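## Task

Slide two large wheels and then one small wheel onto the blue rod, in exactly that sequence, then set the rod down on the table gently, with nothing threaded on the other rod. Once any wheel is on the rod, neither the rod nor its wheels may strike the table or any part that is not on the rod; that counts as failure. At the end, release everything and pull the grippers away. The result only counts if it stays in place without the robot holding it.

## Robot and tools

ROBOT. Two 7-joint Kinova Gen3 arms, left_arm and right_arm, each with a Robotiq 2F-85 parallel gripper. Bases in the scene frame: left_arm at (+0.050, +0.379, 0) m, quat_wxyz (+0.998, 0, 0, +0.066); right_arm at (-0.015, -0.293, 0) m, quat_wxyz (+0.996, 0, 0, +0.089). Scene frame: origin on the table top midway between the arms, +z up, +x out across the table, left_arm on the +y side. The arm names are labels only; they do not match image left or right.

JOINT ORDER (used in every row and every per-joint list): waist (joint_1), shoulder (joint_2), elbow (joint_4), forearm roll (joint_5), upper arm roll (joint_3), wrist pitch (joint_6), wrist roll (joint_7). Note that joint_3 sits fifth. Ranges in radians: waist -69.115 to 69.115, shoulder -2.250 to 2.250, elbow -2.580 to 2.580, forearm roll -69.115 to 69.115, upper arm roll -69.115 to 69.115, wrist pitch -2.100 to 2.100, wrist roll -69.115 to 69.115. True ends may differ by up to 0.013 rad; a target too far beyond a limit is rejected, and one slightly beyond is clipped, possibly with the note "joint sent to its limit".

THE ROW. Every motion command is one row of 18 numbers covering both arms, even if only one moves: left_arm's 7 absolute joint target angles (rad, order above), its gripper position, its gripper speed, then the same 9 for right_arm. These are absolute joint targets, not offsets. Gripper position runs -1 to 1: +1 fully open (85 mm gap), 0 about 41 mm, pads touch near -0.8, -1 closes until blocked (full grip roughly 190 to 235 N per pad). Gripper speed runs -1 to 1: about 20 mm/s at -1, 85 at 0, 150 at +1. A 0 is a real command, so to keep a gripper unchanged repeat its previous two numbers. To hold a joint still, resend the angle shown in "Joint targets".

TOOLS.
execute_actions(actions): a list of actions; each action is a table of up to 15 rows, one row per 1/30 s step; a short table repeats its last row to fill 15 steps. An empty list just reports state and images.
move(target, speed, blocking): target is one 18-number row as above. All joints of both arms travel along paths that finish together, so the hand traces a curve and ignores obstacles and the other arm. speed (rad/s, 0.01 to 2, default 0.5) caps the joint with the longest way to go; paths last 0.5 to 10 s. Gripper numbers are applied at the start. Faster motion and targets placed deeper beyond a contact mean harder impacts. blocking=false returns after 0.5 s while motion continues; then only wait or stop are accepted until a result shows it ended.
wait(seconds): 0 to 10; the scene runs with the last commands held; returns early if a move finishes.
stop(): brakes the running move; needs stopping room; fingers keep moving.
zoom_image(camera, region): camera is cam_high, cam_low, cam_left_wrist or cam_right_wrist (all 504x504); region [x0, y0, x1, y1] in pixels from the top-left, at most 504 by 504.
show_instructions(): shows the scene's reference picture(s).
read_manual(section): licence texts only; default "licences".
finished_scene(scene): ends the current scene (give its number); irreversible, reports success, then gives the next task.

MOTION LIMITS. Each step, a joint's target is kept within a lead of its measured angle (0.304 rad for waist, shoulder, upper arm roll, elbow; 0.266 for the three wrist joints), and the whole arm is scaled back if the commanded hand would land more than 70 mm from where it is. Big moves therefore take several actions and may arrive late.

RESULTS. The state line gives each gripper's end_effector_position (m, scene frame) and end_effector_quat_wxyz; this point lies between the pads when closed, fingers along gripper +z, closing along y. Fingertips extend about 19 mm past it closed and 6 mm open, and move about 13 mm further out as they close, so keep clearance above the table. Reported positions drift at long reach. Joint positions and Joint velocities are per arm in the order above; Joint targets shows what the joints are now driven toward. position_measured_pct is about 50 - 50 x finger position (0 = fully open); stopping under 90 short of the request means something is held or blocking; about 90 or more means pads met. "joint command not followed" means a clearance check altered that arm's joint targets. HELD marks steps where an arm's command was held back. A move adds a "move:" line: its ending (done, off_target, moving, held, fault), limits=held or limits=none, and each arm's joint farthest from target.

GRIPPING. Close with -1 and keep it for a firm grip; for a gentle grip open first, then ask for a position just under the object's width. Release by commanding wider than the object.

AVOID. Contact torque at a joint's load limit (50.2 N m for the first four joints, 31.6 for the wrist joints, held load included) freezes that arm for 10 s. Holding loads heats motors: MOTOR HOT warns from 60 °C, and at 75 °C an OVER-TEMPERATURE FAULT lets the arm sag. Do not let the arms collide or push on each other, do not knock anything off the table, avoid drops, slips and slamming, and keep the threaded rod and wheels from hitting the table or loose parts.

Each tool is called after "Emit:" by a JSON object that holds its "method" and its "body", one argument or row to a line.

Reference images:

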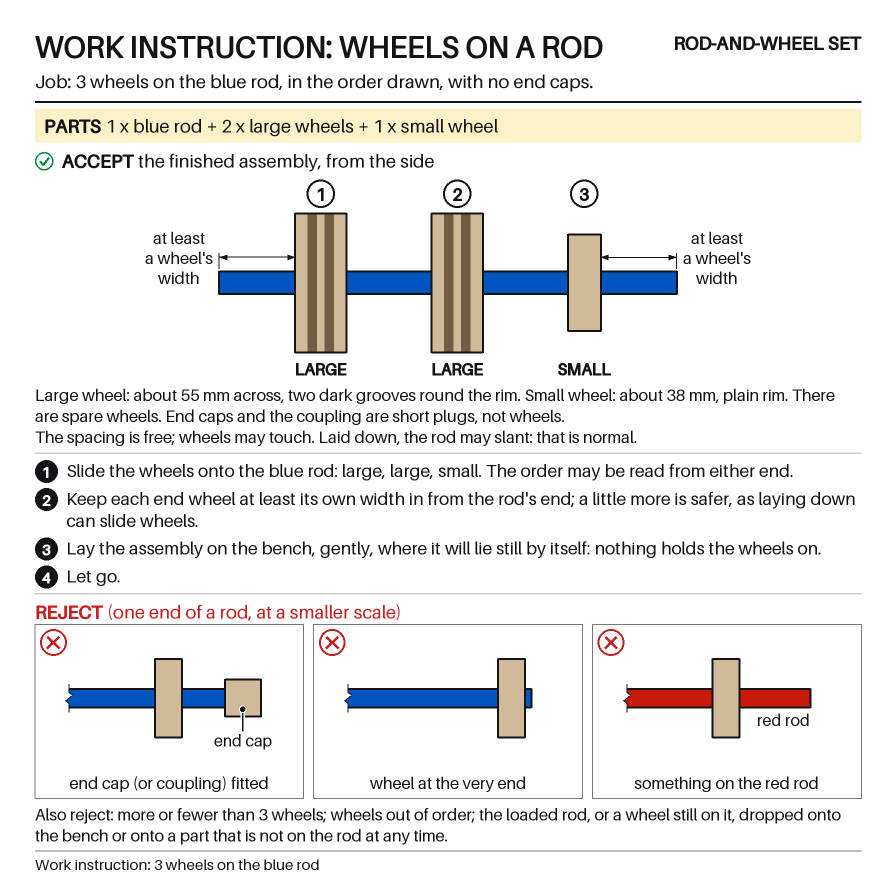

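## Session

Emit:
{"method": "execute_actions", "body": {
  "actions": []
}}

Scene clock: 0.00 s.
left_arm: end_effector_position=(+0.7522, +0.4661, +0.1424) position_measured_pct=90.1 end_effector_quat_wxyz=(-0.137, +0.802, -0.581, -0.002) | right_arm: end_effector_position=(-0.0368, +0.3026, +0.3099) position_measured_pct=70.2 end_effector_quat_wxyz=(+0.107, -0.155, +0.971, +0.147)
Joint names: [waist, shoulder, elbow, forearm roll, upper arm roll, wrist pitch, wrist roll]
Joint positions: left_arm=[ 0.237  1.011  0.831  0.226 -0.489  1.168  3.258] | right_arm=[-1.81   0.493  1.293  0.026  0.377  1.077  0.198]
Joint velocities: left_arm=[ 0.001  0.    -0.     0.001  0.    -0.001 -0.   ] | right_arm=[-0.     0.     0.002 -0.     0.     0.    -0.   ]
Motor temperatures (°C, as the motors report them): left_arm=[29 32 28 36 29 40 34] | right_arm=[33 30 28 32 26 30 40]
Joint targets: left_arm=[0.237 1.011 0.831 0.226 -0.489 1.168 3.258] | right_arm=[-1.810 0.493 1.293 0.026 0.377 1.077 0.198]

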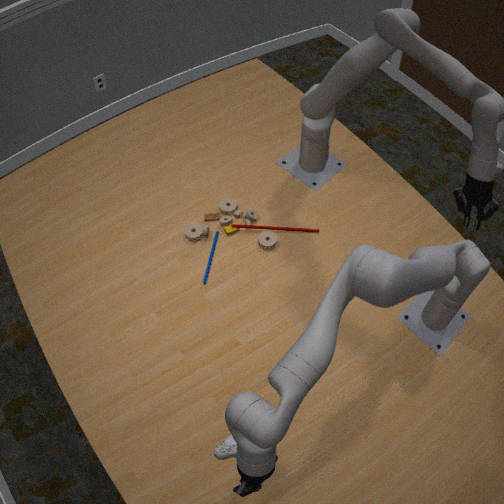

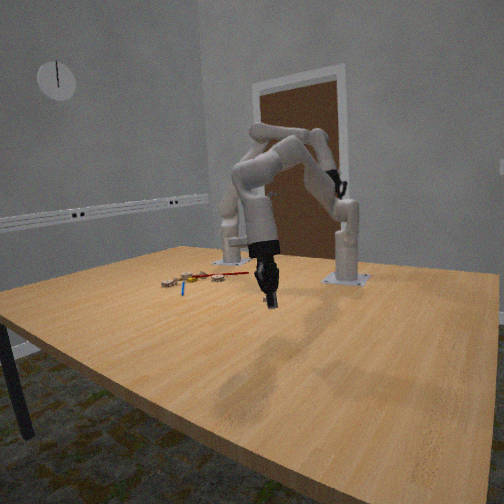

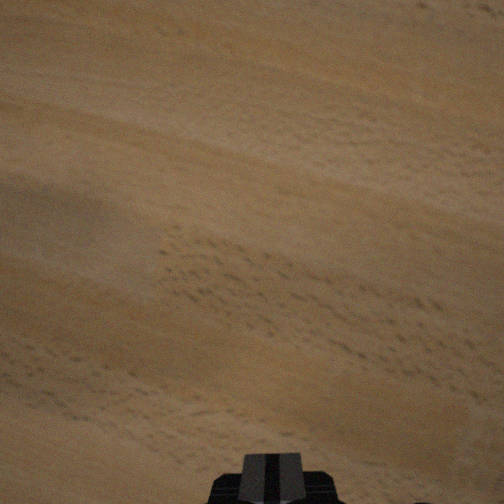

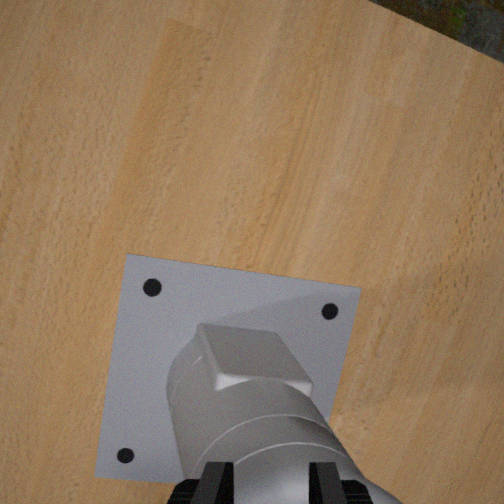

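Emit:
{"method": "zoom_image", "body": {
  "camera": "cam_high",
  "region": [160, 180, 340, 300]
}}

Emit:
{"method": "zoom_image", "body": {
  "camera": "cam_low",
  "region": [140, 250, 280, 310]
}}

Region (160, 180, 340, 300) of cam_high's 504x504 image, scaled by 2.800, with more detail than that image has.

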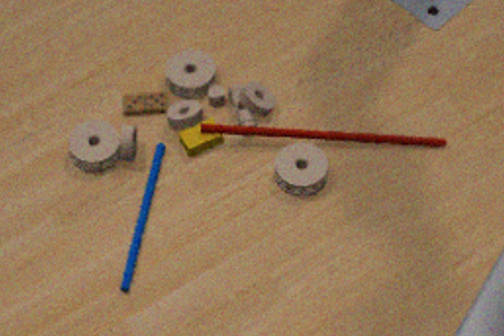

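Region (140, 250, 280, 310) of cam_low's 504x504 image, scaled by 3.600, with more detail than that image has; it fills the top 216 rows of this view, and the rest is white.

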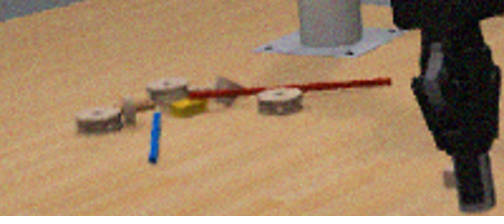

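Emit:
{"method": "move", "body": {
  "target": [0.719,0.177,1.678,0,0,1.287,4.712,1,0, -1.81,0.036,1.84,0,0,1.266,-1.571,1,0],
  "speed": 1.0
}}

Emit:
{"method": "move", "body": {
  "target": [0.719,0.177,1.678,0,0,1.287,4.712,1,0, 0.09,0.036,1.84,0,0,1.266,-1.571,1,0],
  "speed": 1.2
}}

Scene clock: 64.20 s.
left_arm: end_effector_position=(+0.3489, +0.1506, +0.2995) position_measured_pct=0.0 end_effector_quat_wxyz=(-0.000, +0.957, -0.289, -0.000) | right_arm: end_effector_position=(-0.1201, +0.0047, +0.2995) position_measured_pct=0.0 end_effector_quat_wxyz=(+0.000, +0.545, +0.838, -0.000)
Joint names: [waist, shoulder, elbow, forearm roll, upper arm roll, wrist pitch, wrist roll]
Joint positions: left_arm=[0.719 0.177 1.678 0.    0.    1.287 4.712] | right_arm=[-1.81   0.036  1.84   0.     0.     1.266 -1.571]
Joint velocities: left_arm=[ 0.003 -0.002  0.     0.    -0.     0.001  0.001] | right_arm=[-0.    -0.001  0.001  0.    -0.     0.    -0.   ]
Motor temperatures (°C, as the motors report them): left_arm=[29 34 29 36 29 40 34] | right_arm=[33 31 28 32 26 30 40]
Joint targets: left_arm=[0.719 0.177 1.678 0.000 0.000 1.287 4.712] | right_arm=[-1.810 0.036 1.840 0.000 -0.000 1.266 -1.571]
move: done; limits=none; left_arm: farthest joint: the waist, 0.000 radians from its target (0.482 radians at the start); right_arm: farthest joint: the waist, 0.000 radians from its target (0.000 radians at the start)

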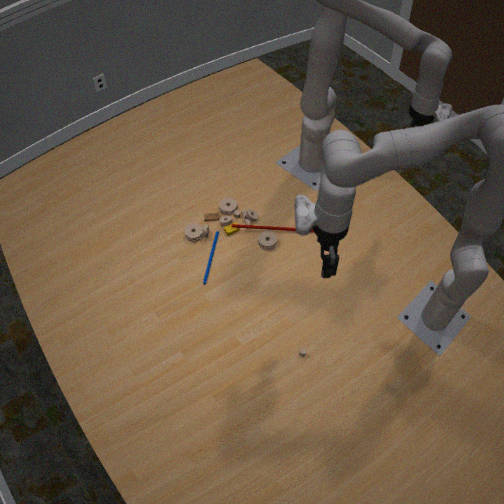

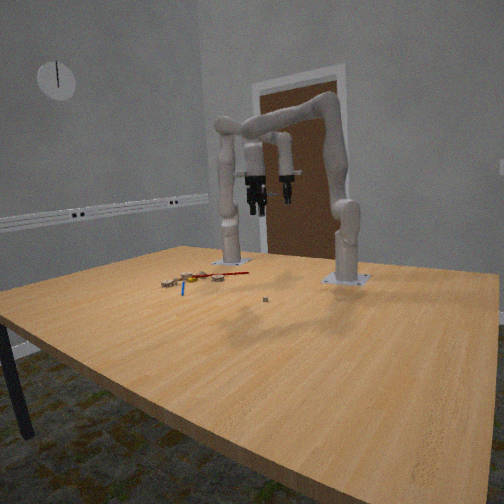

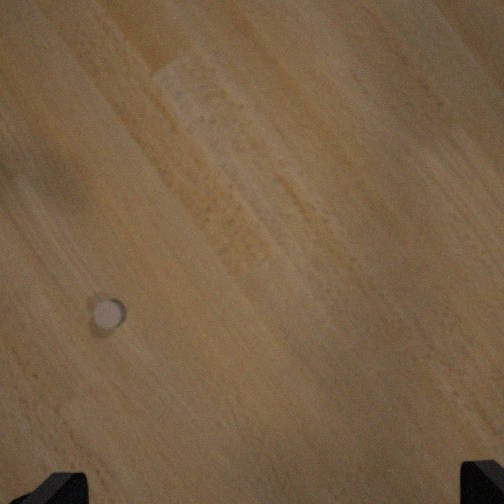

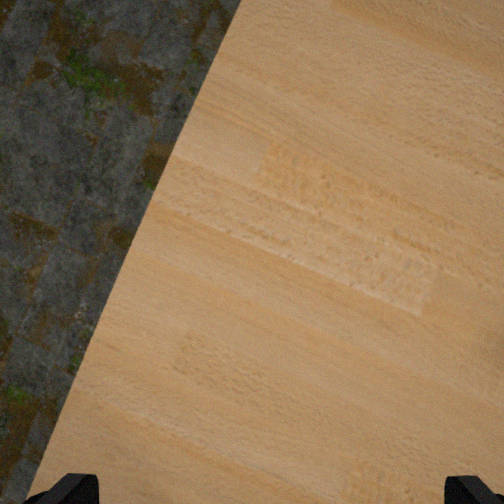

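Scene clock: 66.70 s.
left_arm: end_effector_position=(+0.3488, +0.1506, +0.2996) position_measured_pct=0.0 end_effector_quat_wxyz=(-0.000, +0.957, -0.289, -0.000) | right_arm: end_effector_position=(+0.3008, -0.2899, +0.2995) position_measured_pct=0.0 end_effector_quat_wxyz=(+0.000, +0.999, +0.044, -0.000)
Joint names: [waist, shoulder, elbow, forearm roll, upper arm roll, wrist pitch, wrist roll]
Joint positions: left_arm=[ 0.719  0.177  1.678  0.    -0.     1.287  4.712] | right_arm=[ 0.09   0.036  1.84   0.     0.     1.266 -1.571]
Joint velocities: left_arm=[ 0.     0.001  0.     0.    -0.     0.    -0.   ] | right_arm=[ 0.003  0.     0.001 -0.    -0.     0.    -0.   ]
Motor temperatures (°C, as the motors report them): left_arm=[29 34 29 36 29 40 34] | right_arm=[33 31 28 32 26 30 40]
Joint targets: left_arm=[0.719 0.177 1.678 0.000 0.000 1.287 4.712] | right_arm=[0.090 0.036 1.840 0.000 0.000 1.266 -1.571]
move: done; limits=none; left_arm: farthest joint: the waist, 0.000 radians from its target (0.000 radians at the start); right_arm: farthest joint: the waist, 0.000 radians from its target (1.900 radians at the start)

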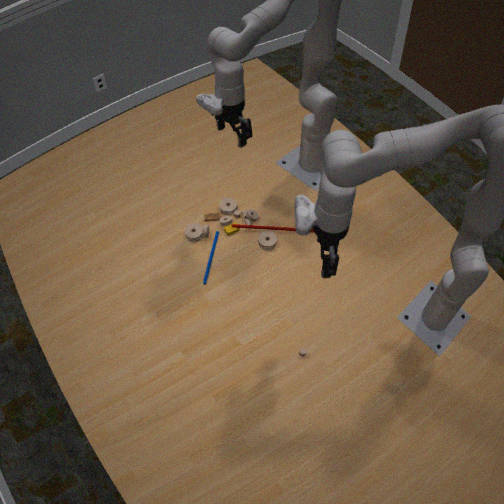

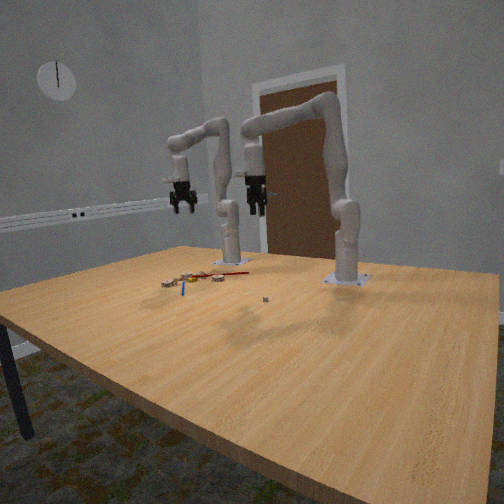

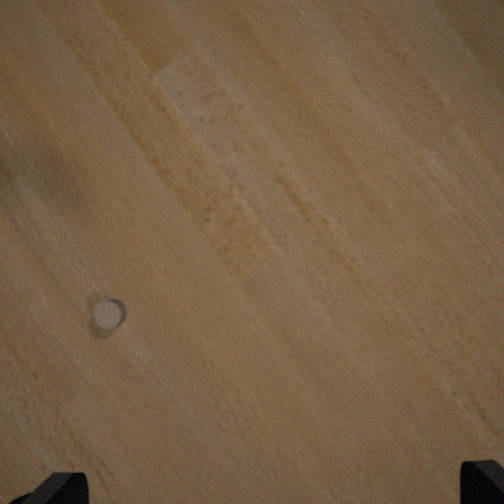

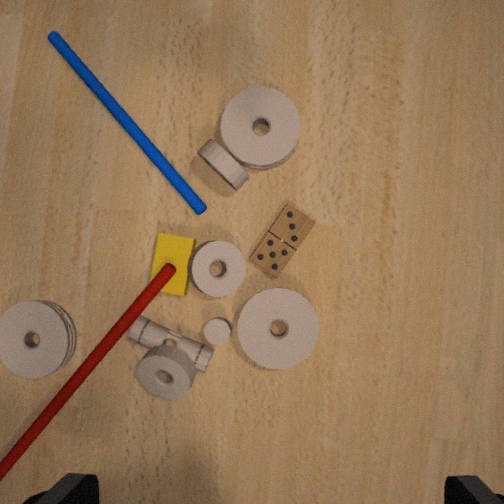

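Emit:
{"method": "zoom_image", "body": {
  "camera": "cam_high",
  "region": [180, 195, 280, 295]
}}

Emit:
{"method": "zoom_image", "body": {
  "camera": "cam_right_wrist",
  "region": [120, 80, 330, 290]
}}

Region (180, 195, 280, 295) of cam_high's 504x504 image, scaled by 5.040, with more detail than that image has.

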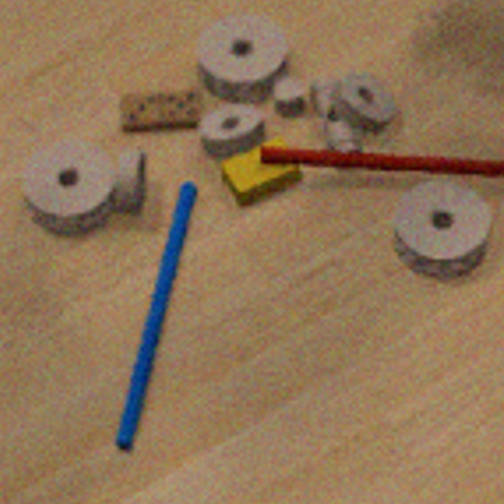

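Region (120, 80, 330, 290) of cam_right_wrist's 504x504 image, scaled by 2.400.

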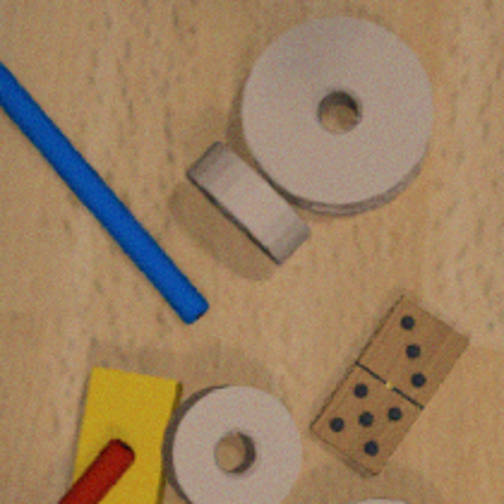

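Emit:
{"method": "move", "body": {
  "target": [0.719,0.177,1.678,0,0,1.287,4.712,1,0, -0.081,0.552,1.758,0,0,0.832,-1.034,1,0],
  "speed": 0.8
}}

Scene clock: 116.27 s.
left_arm: end_effector_position=(+0.3488, +0.1506, +0.2996) position_measured_pct=0.0 end_effector_quat_wxyz=(-0.000, +0.957, -0.289, -0.000) | right_arm: end_effector_position=(+0.4291, -0.2009, +0.1201) position_measured_pct=0.0 end_effector_quat_wxyz=(-0.000, +0.922, +0.388, -0.000)
Joint names: [waist, shoulder, elbow, forearm roll, upper arm roll, wrist pitch, wrist roll]
Joint positions: left_arm=[0.719 0.177 1.678 0.    0.    1.287 4.712] | right_arm=[-0.081  0.552  1.758 -0.    -0.     0.832 -1.034]
Joint velocities: left_arm=[ 0.     0.     0.001 -0.     0.     0.    -0.   ] | right_arm=[-0.001  0.003 -0.     0.001  0.    -0.     0.   ]
Motor temperatures (°C, as the motors report them): left_arm=[29 34 29 36 29 40 34] | right_arm=[33 31 28 32 26 30 40]
Joint targets: left_arm=[0.719 0.177 1.678 0.000 0.000 1.287 4.712] | right_arm=[-0.081 0.552 1.758 0.000 0.000 0.832 -1.034]
move: done; limits=none; left_arm: farthest joint: the waist, 0.000 radians from its target (0.000 radians at the start); right_arm: farthest joint: the waist, 0.000 radians from its target (0.171 radians at the start)

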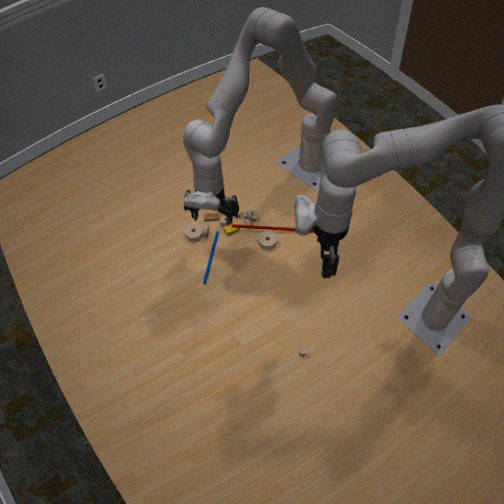

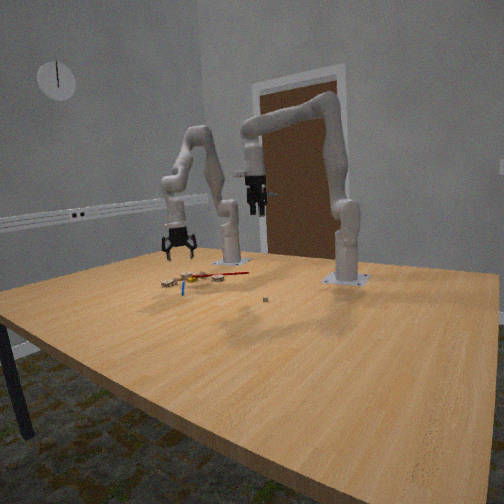

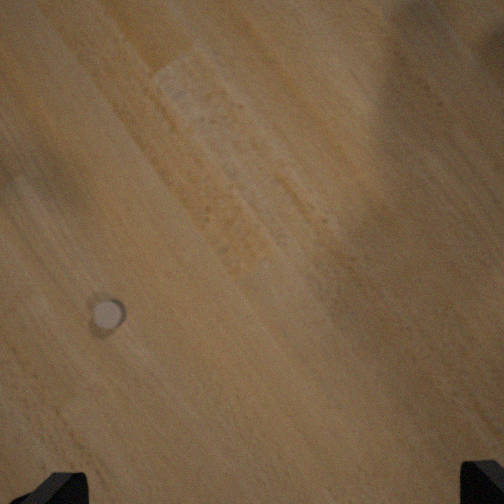

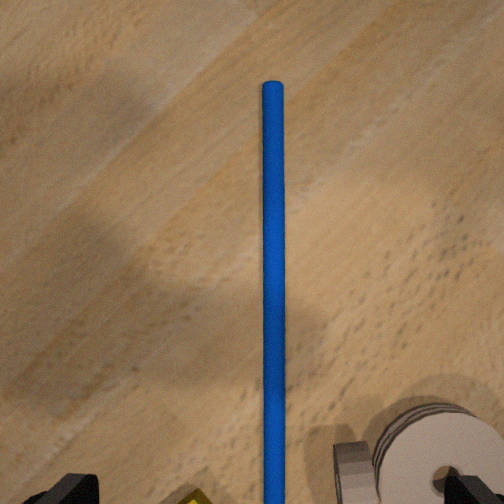

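Emit:
{"method": "move", "body": {
  "target": [0.719,0.177,1.678,0,0,1.287,4.712,1,0, -0.112,0.598,1.668,0,0,0.876,-1.065,0.3,0],
  "speed": 0.5
}}

Scene clock: 137.57 s.
left_arm: end_effector_position=(+0.3488, +0.1506, +0.2996) position_measured_pct=0.0 end_effector_quat_wxyz=(-0.000, +0.957, -0.289, -0.000) | right_arm: end_effector_position=(+0.4503, -0.1800, +0.1200) position_measured_pct=34.9 end_effector_quat_wxyz=(-0.000, +0.922, +0.388, -0.000)
Joint names: [waist, shoulder, elbow, forearm roll, upper arm roll, wrist pitch, wrist roll]
Joint positions: left_arm=[0.719 0.177 1.678 0.    0.    1.287 4.712] | right_arm=[-0.112  0.598  1.668 -0.    -0.     0.876 -1.065]
Joint velocities: left_arm=[-0.     0.     0.001 -0.    -0.     0.    -0.001] | right_arm=[-0.001  0.003 -0.001 -0.     0.     0.    -0.   ]
Motor temperatures (°C, as the motors report them): left_arm=[29 34 29 36 29 40 34] | right_arm=[33 32 28 32 26 30 40]
Joint targets: left_arm=[0.719 0.177 1.678 0.000 0.000 1.287 4.712] | right_arm=[-0.112 0.598 1.668 0.000 0.000 0.876 -1.065]
move: done; limits=none; left_arm: farthest joint: the waist, 0.000 radians from its target (0.000 radians at the start); right_arm: farthest joint: the waist, 0.000 radians from its target (0.031 radians at the start)

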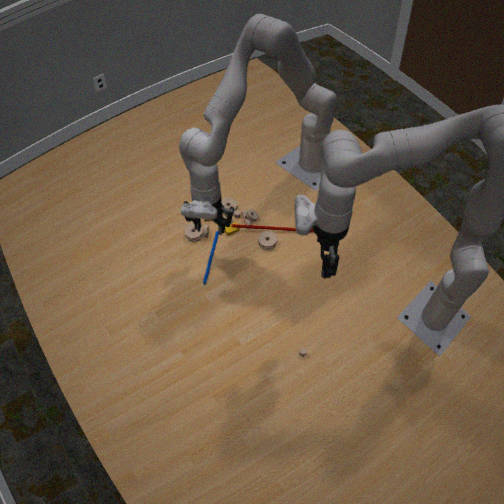

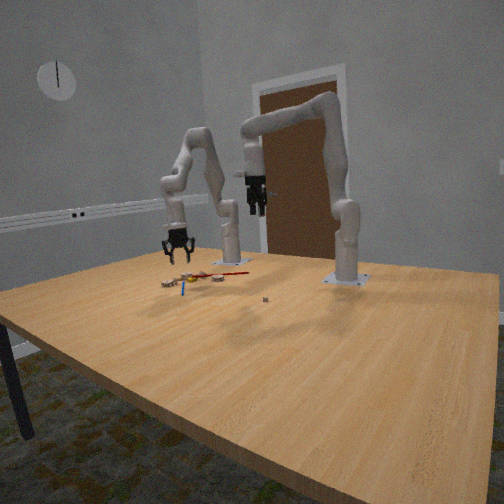

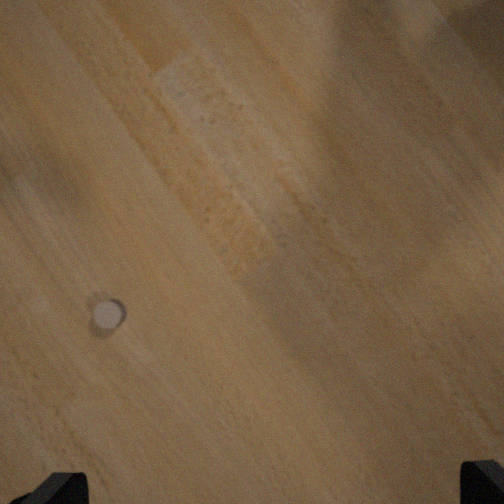

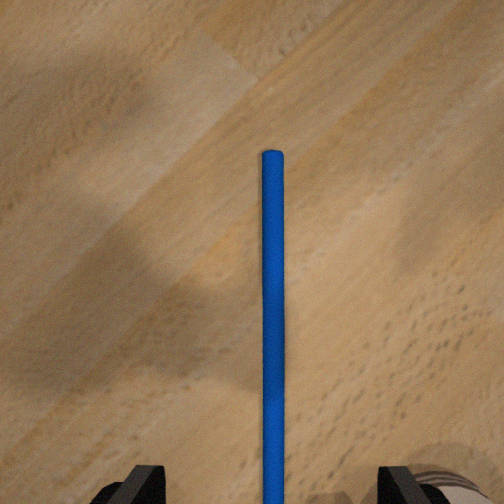

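Emit:
{"method": "move", "body": {
  "target": [0.719,0.177,1.678,0,0,1.287,4.712,1,0, -0.122,0.770,1.706,0,0,0.665,-1.075,0.0,0],
  "speed": 0.2
}}

Emit:
{"method": "zoom_image", "body": {
  "camera": "cam_low",
  "region": [140, 220, 240, 310]
}}

Scene clock: 146.87 s.
left_arm: end_effector_position=(+0.3488, +0.1506, +0.2996) position_measured_pct=0.0 end_effector_quat_wxyz=(-0.000, +0.957, -0.289, -0.000) | right_arm: end_effector_position=(+0.4578, -0.1726, +0.0284) position_measured_pct=49.6 end_effector_quat_wxyz=(+0.000, +0.922, +0.388, +0.000)
Joint names: [waist, shoulder, elbow, forearm roll, upper arm roll, wrist pitch, wrist roll]
Joint positions: left_arm=[0.719 0.177 1.678 0.    0.    1.287 4.712] | right_arm=[-0.122  0.77   1.706  0.    -0.     0.665 -1.075]
Joint velocities: left_arm=[0.    0.001 0.    0.    0.    0.    0.   ] | right_arm=[-0.     0.002 -0.001  0.    -0.    -0.    -0.   ]
Motor temperatures (°C, as the motors report them): left_arm=[29 34 29 36 29 40 34] | right_arm=[33 32 28 32 26 30 40]
Joint targets: left_arm=[0.719 0.177 1.678 0.000 0.000 1.287 4.712] | right_arm=[-0.122 0.770 1.706 0.000 0.000 0.665 -1.075]
move: done; limits=none; left_arm: farthest joint: the waist, 0.000 radians from its target (0.000 radians at the start); right_arm: farthest joint: the waist, 0.000 radians from its target (0.010 radians at the start)

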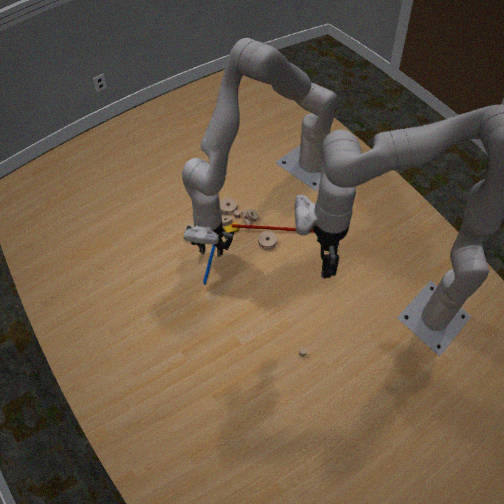

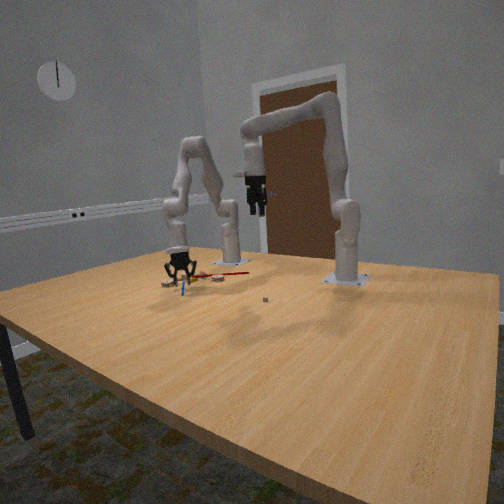

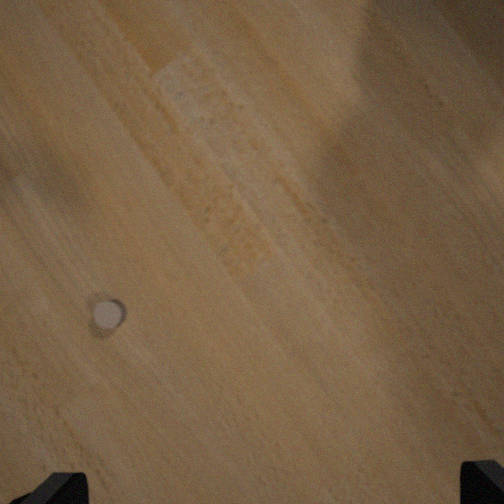

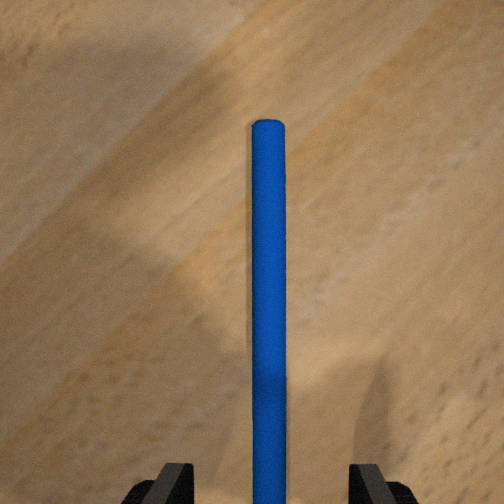

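Region (140, 220, 240, 310) of cam_low's 504x504 image, scaled by 5.040, with more detail than that image has; it fills the top 454 rows of this view, and the rest is white.

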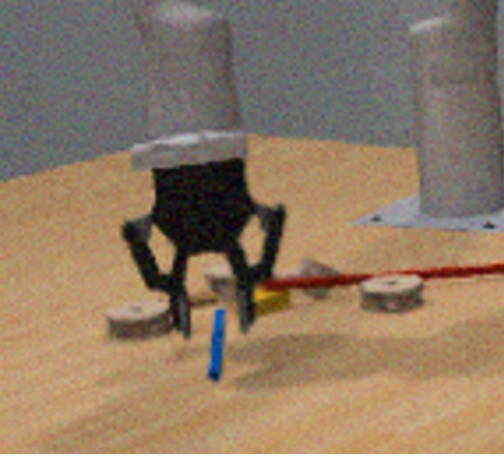

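Emit:
{"method": "move", "body": {
  "target": [0.719,0.177,1.678,0,0,1.287,4.712,1,0, -0.122,0.779,1.708,0,0,0.654,-1.075,0.0,0],
  "speed": 0.1
}}

Emit:
{"method": "move", "body": {
  "target": [0.719,0.177,1.678,0,0,1.287,4.712,1,0, -0.122,0.779,1.708,0,0,0.654,-1.075,-1,0],
  "speed": 0.1
}}

Scene clock: 149.80 s.
left_arm: end_effector_position=(+0.3488, +0.1506, +0.2996) position_measured_pct=0.0 end_effector_quat_wxyz=(-0.000, +0.957, -0.289, -0.000) | right_arm: end_effector_position=(+0.4577, -0.1726, +0.0236) position_measured_pct=49.6 end_effector_quat_wxyz=(+0.000, +0.922, +0.388, +0.000)
Joint names: [waist, shoulder, elbow, forearm roll, upper arm roll, wrist pitch, wrist roll]
Joint positions: left_arm=[0.719 0.177 1.678 0.    0.    1.287 4.712] | right_arm=[-0.122  0.779  1.708  0.    -0.     0.654 -1.075]
Joint velocities: left_arm=[-0.001  0.     0.     0.002 -0.     0.     0.   ] | right_arm=[-0.001  0.001 -0.001  0.     0.    -0.    -0.   ]
Motor temperatures (°C, as the motors report them): left_arm=[29 34 29 36 29 40 34] | right_arm=[33 32 28 32 26 30 40]
Joint targets: left_arm=[0.719 0.177 1.678 0.000 0.000 1.287 4.712] | right_arm=[-0.122 0.779 1.708 0.000 0.000 0.654 -1.075]
move: done; limits=none; left_arm: farthest joint: the waist, 0.000 radians from its target (0.000 radians at the start); right_arm: farthest joint: the waist, 0.000 radians from its target (0.000 radians at the start)

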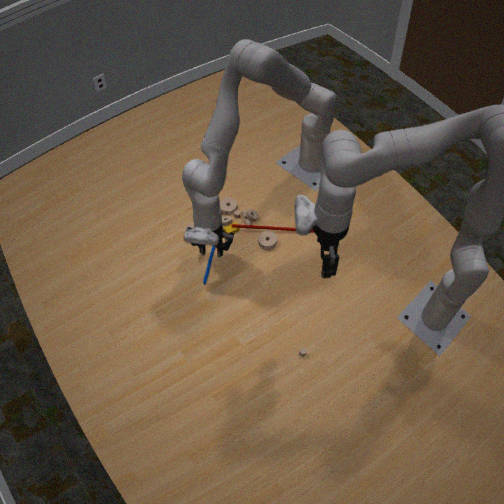

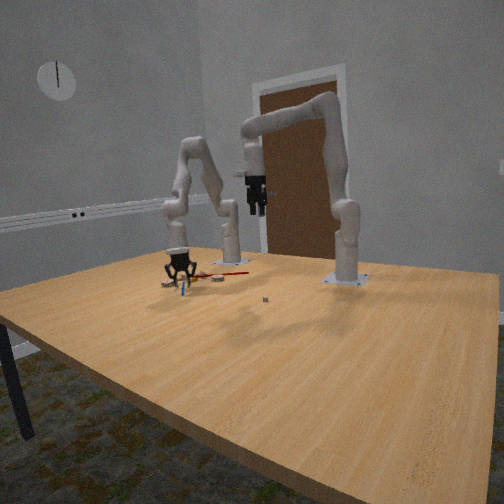

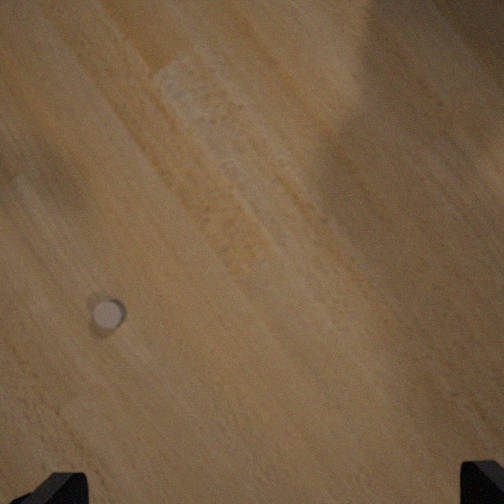

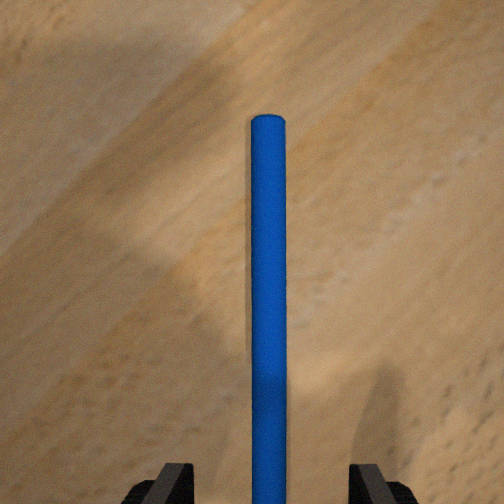

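Scene clock: 150.57 s.
left_arm: end_effector_position=(+0.3488, +0.1506, +0.2996) position_measured_pct=0.0 end_effector_quat_wxyz=(-0.000, +0.957, -0.289, -0.000) | right_arm: end_effector_position=(+0.4580, -0.1725, +0.0241) position_measured_pct=87.7 end_effector_quat_wxyz=(+0.000, +0.922, +0.388, +0.001)
Joint names: [waist, shoulder, elbow, forearm roll, upper arm roll, wrist pitch, wrist roll]
Joint positions: left_arm=[0.719 0.177 1.678 0.    0.    1.287 4.712] | right_arm=[-0.122  0.778  1.708  0.     0.     0.654 -1.075]
Joint velocities: left_arm=[-0.     0.     0.    -0.001 -0.    -0.001 -0.   ] | right_arm=[ 0.     0.    -0.001  0.     0.    -0.    -0.   ]
Motor temperatures (°C, as the motors report them): left_arm=[29 34 29 36 29 40 34] | right_arm=[33 32 28 32 26 30 40]
Joint targets: left_arm=[0.719 0.177 1.678 0.000 0.000 1.287 4.712] | right_arm=[-0.122 0.779 1.708 0.000 0.000 0.654 -1.075]
move: done; limits=none; left_arm: farthest joint: the waist, 0.000 radians from its target (0.000 radians at the start); right_arm: farthest joint: the shoulder, 0.001 radians from its target (0.000 radians at the start)

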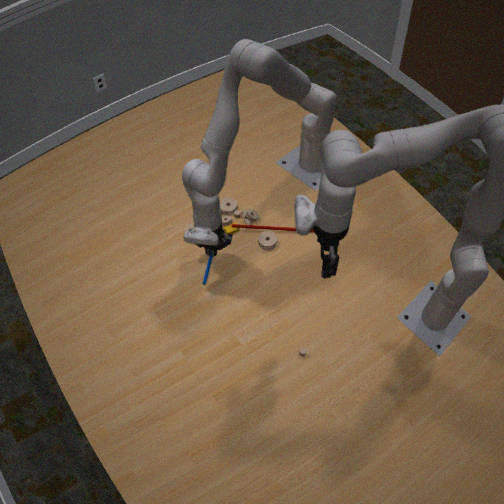

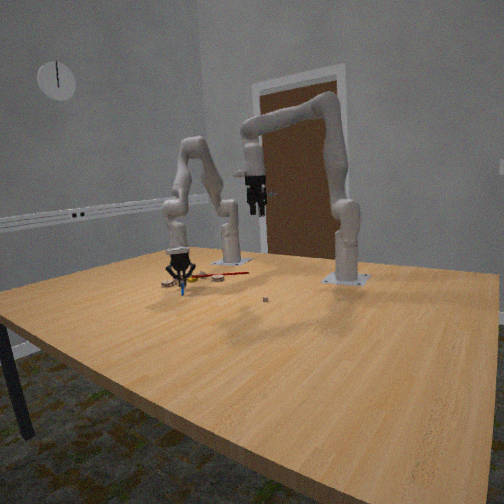

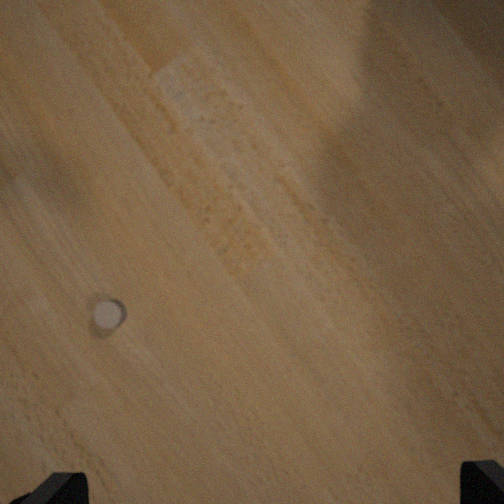

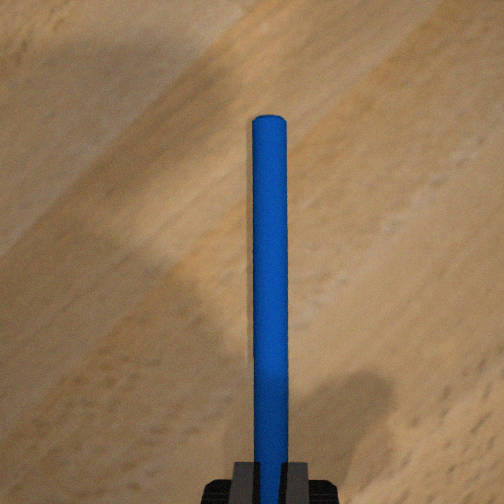

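Emit:
{"method": "move", "body": {
  "target": [0.719,0.177,1.678,0,0,1.287,4.712,1,0, -0.122,0.598,1.65,0,0,0.894,-1.075,-1,0],
  "speed": 0.3
}}

Emit:
{"method": "zoom_image", "body": {
  "camera": "cam_low",
  "region": [140, 220, 240, 310]
}}

Scene clock: 154.83 s.
left_arm: end_effector_position=(+0.3488, +0.1506, +0.2996) position_measured_pct=0.0 end_effector_quat_wxyz=(-0.000, +0.957, -0.289, -0.000) | right_arm: end_effector_position=(+0.4525, -0.1742, +0.1242) position_measured_pct=87.7 end_effector_quat_wxyz=(-0.000, +0.922, +0.388, -0.000)
Joint names: [waist, shoulder, elbow, forearm roll, upper arm roll, wrist pitch, wrist roll]
Joint positions: left_arm=[0.719 0.177 1.678 0.    0.    1.287 4.712] | right_arm=[-0.122  0.598  1.65   0.     0.     0.894 -1.075]
Joint velocities: left_arm=[ 0.    -0.    -0.    -0.002 -0.    -0.    -0.001] | right_arm=[-0.    -0.002  0.    -0.     0.     0.    -0.   ]
Motor temperatures (°C, as the motors report them): left_arm=[29 34 29 36 29 40 34] | right_arm=[33 32 28 32 26 30 40]
Joint targets: left_arm=[0.719 0.177 1.678 0.000 0.000 1.287 4.712] | right_arm=[-0.122 0.598 1.650 0.000 0.000 0.894 -1.075]
move: done; limits=none; left_arm: farthest joint: the waist, 0.000 radians from its target (0.000 radians at the start); right_arm: farthest joint: the waist, 0.000 radians from its target (0.000 radians at the start)

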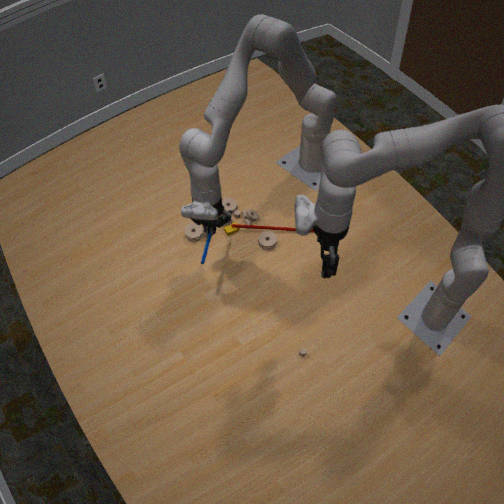

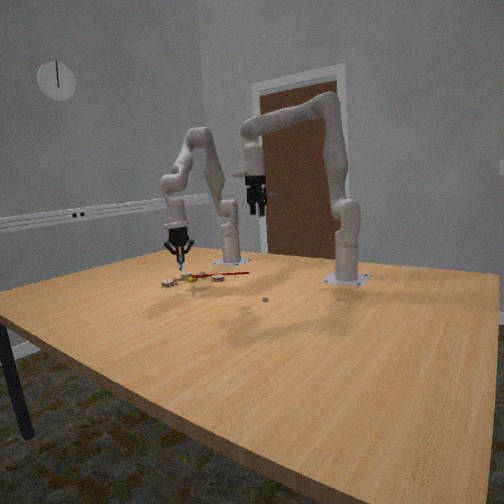

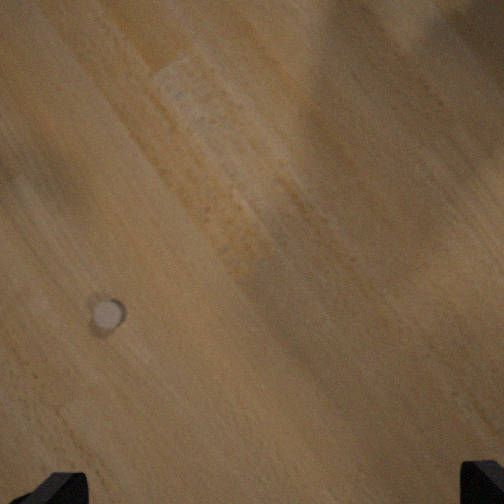

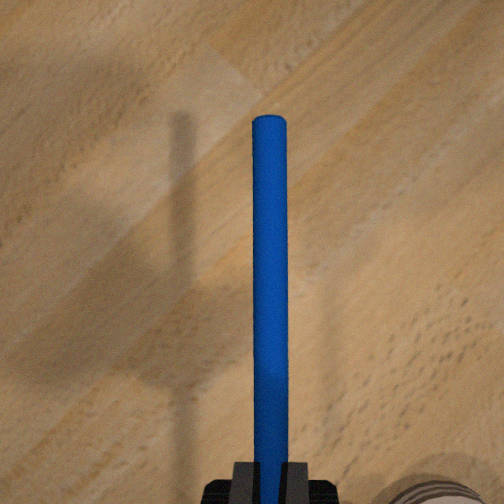

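Region (140, 220, 240, 310) of cam_low's 504x504 image, scaled by 5.040, with more detail than that image has; it fills the top 454 rows of this view, and the rest is white.

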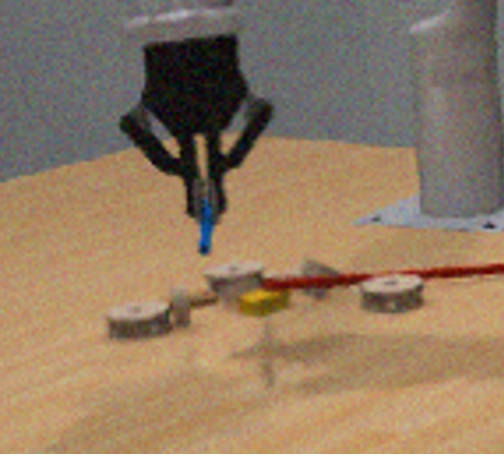

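Emit:
{"method": "move", "body": {
  "target": [0.894,0.566,1.995,1.069,0,0.462,6.008,0.9,0, 0.578,0.6,1.9,0,0,-0.93,-1.571,-1,0],
  "speed": 1.0
}}

Emit:
{"method": "move", "body": {
  "target": [0.894,0.566,1.995,1.069,0,0.462,6.008,0.9,0, 0.578,1.017,2.346,0,0,-1.792,-1.571,-1,0],
  "speed": 1.0
}}

Scene clock: 269.50 s.
left_arm: end_effector_position=(+0.3073, -0.0685, +0.1077) position_measured_pct=5.2 end_effector_quat_wxyz=(+0.175, +0.712, +0.653, -0.191) | right_arm: end_effector_position=(+0.6544, -0.6024, +0.3805) position_measured_pct=87.7 end_effector_quat_wxyz=(+0.140, +0.693, -0.140, +0.693)
Joint names: [waist, shoulder, elbow, forearm roll, upper arm roll, wrist pitch, wrist roll]
Joint positions: left_arm=[0.894 0.566 1.995 1.069 0.    0.462 6.008] | right_arm=[ 0.578  0.6    1.9   -0.     0.    -0.93  -1.571]
Joint velocities: left_arm=[ 0.001  0.001 -0.    -0.001 -0.     0.     0.   ] | right_arm=[ 0.002  0.001  0.001  0.    -0.    -0.    -0.   ]
Motor temperatures (°C, as the motors report them): left_arm=[29 33 29 36 29 40 34] | right_arm=[33 33 28 32 26 30 40]
Joint targets: left_arm=[0.894 0.566 1.995 1.069 0.000 0.462 6.008] | right_arm=[0.578 0.600 1.900 0.000 0.000 -0.930 -1.571]
move: done; limits=none; left_arm: farthest joint: the waist, 0.000 radians from its target (0.175 radians at the start); right_arm: farthest joint: the waist, 0.000 radians from its target (0.700 radians at the start)

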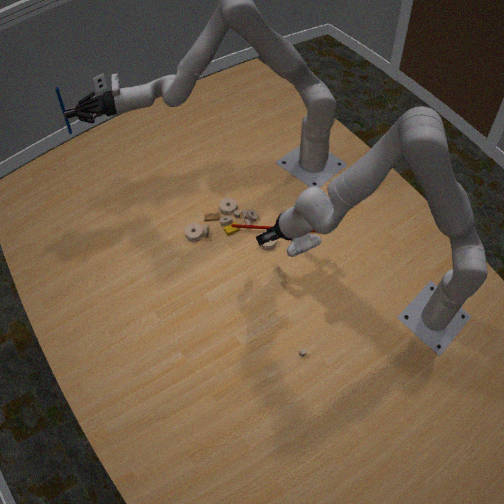

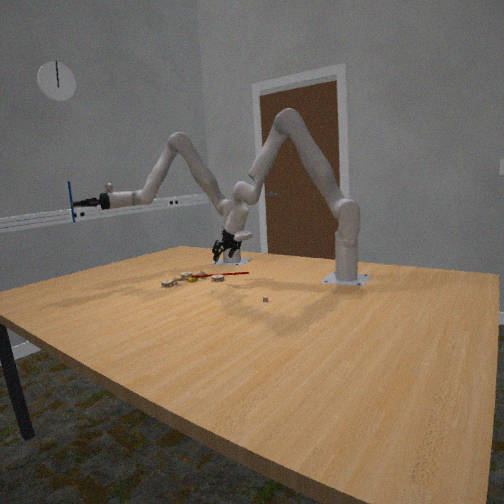

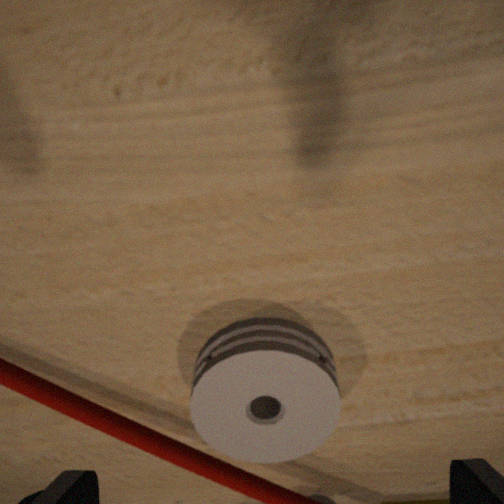

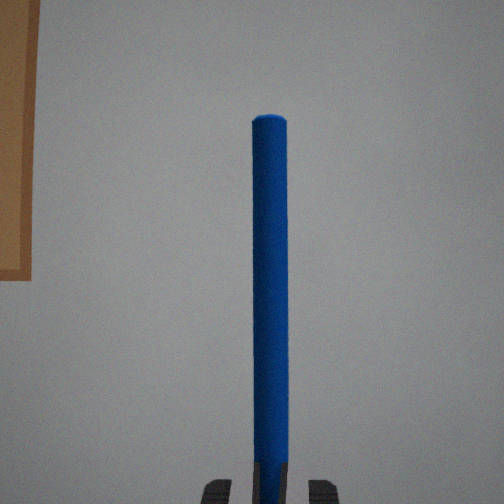

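Scene clock: 271.00 s.
left_arm: end_effector_position=(+0.3073, -0.0685, +0.1077) position_measured_pct=5.2 end_effector_quat_wxyz=(+0.175, +0.712, +0.653, -0.191) | right_arm: end_effector_position=(+0.5283, -0.5494, +0.1995) position_measured_pct=87.7 end_effector_quat_wxyz=(+0.140, +0.693, -0.140, +0.693)
Joint names: [waist, shoulder, elbow, forearm roll, upper arm roll, wrist pitch, wrist roll]
Joint positions: left_arm=[0.894 0.566 1.995 1.069 0.    0.462 6.008] | right_arm=[ 0.578  1.017  2.346  0.    -0.    -1.792 -1.571]
Joint velocities: left_arm=[-0.     0.    -0.    -0.     0.     0.     0.001] | right_arm=[-0.     0.003  0.     0.001  0.    -0.    -0.   ]
Motor temperatures (°C, as the motors report them): left_arm=[29 33 29 36 29 40 34] | right_arm=[33 33 28 32 26 30 40]
Joint targets: left_arm=[0.894 0.566 1.995 1.069 0.000 0.462 6.008] | right_arm=[0.578 1.017 2.346 0.000 0.000 -1.792 -1.571]
move: done; limits=none; left_arm: farthest joint: the waist, 0.000 radians from its target (0.000 radians at the start); right_arm: farthest joint: the waist, 0.000 radians from its target (0.000 radians at the start)

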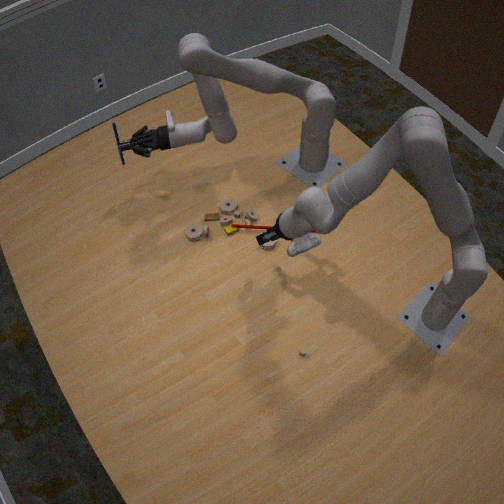

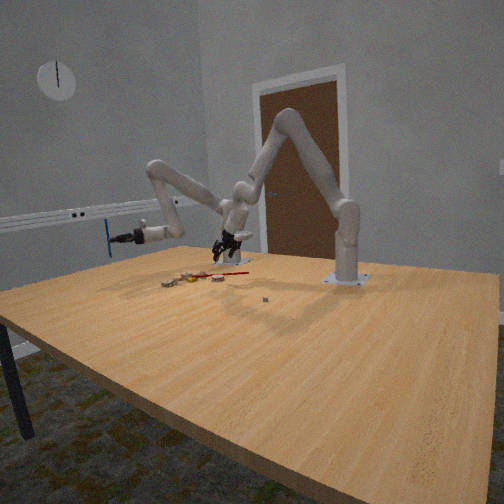

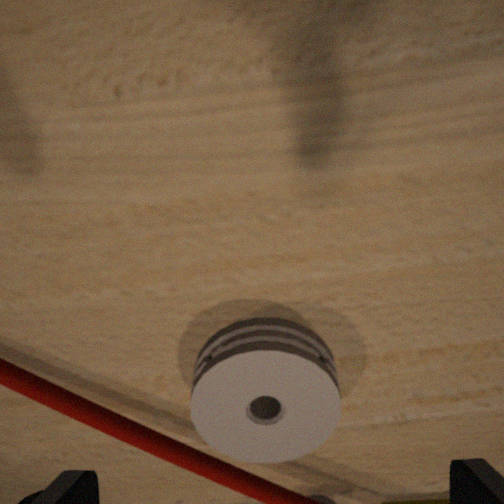

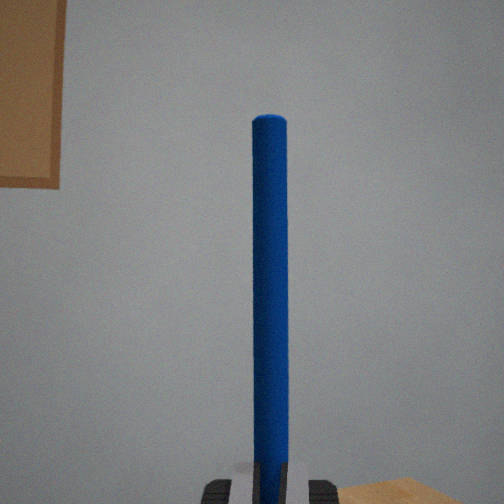

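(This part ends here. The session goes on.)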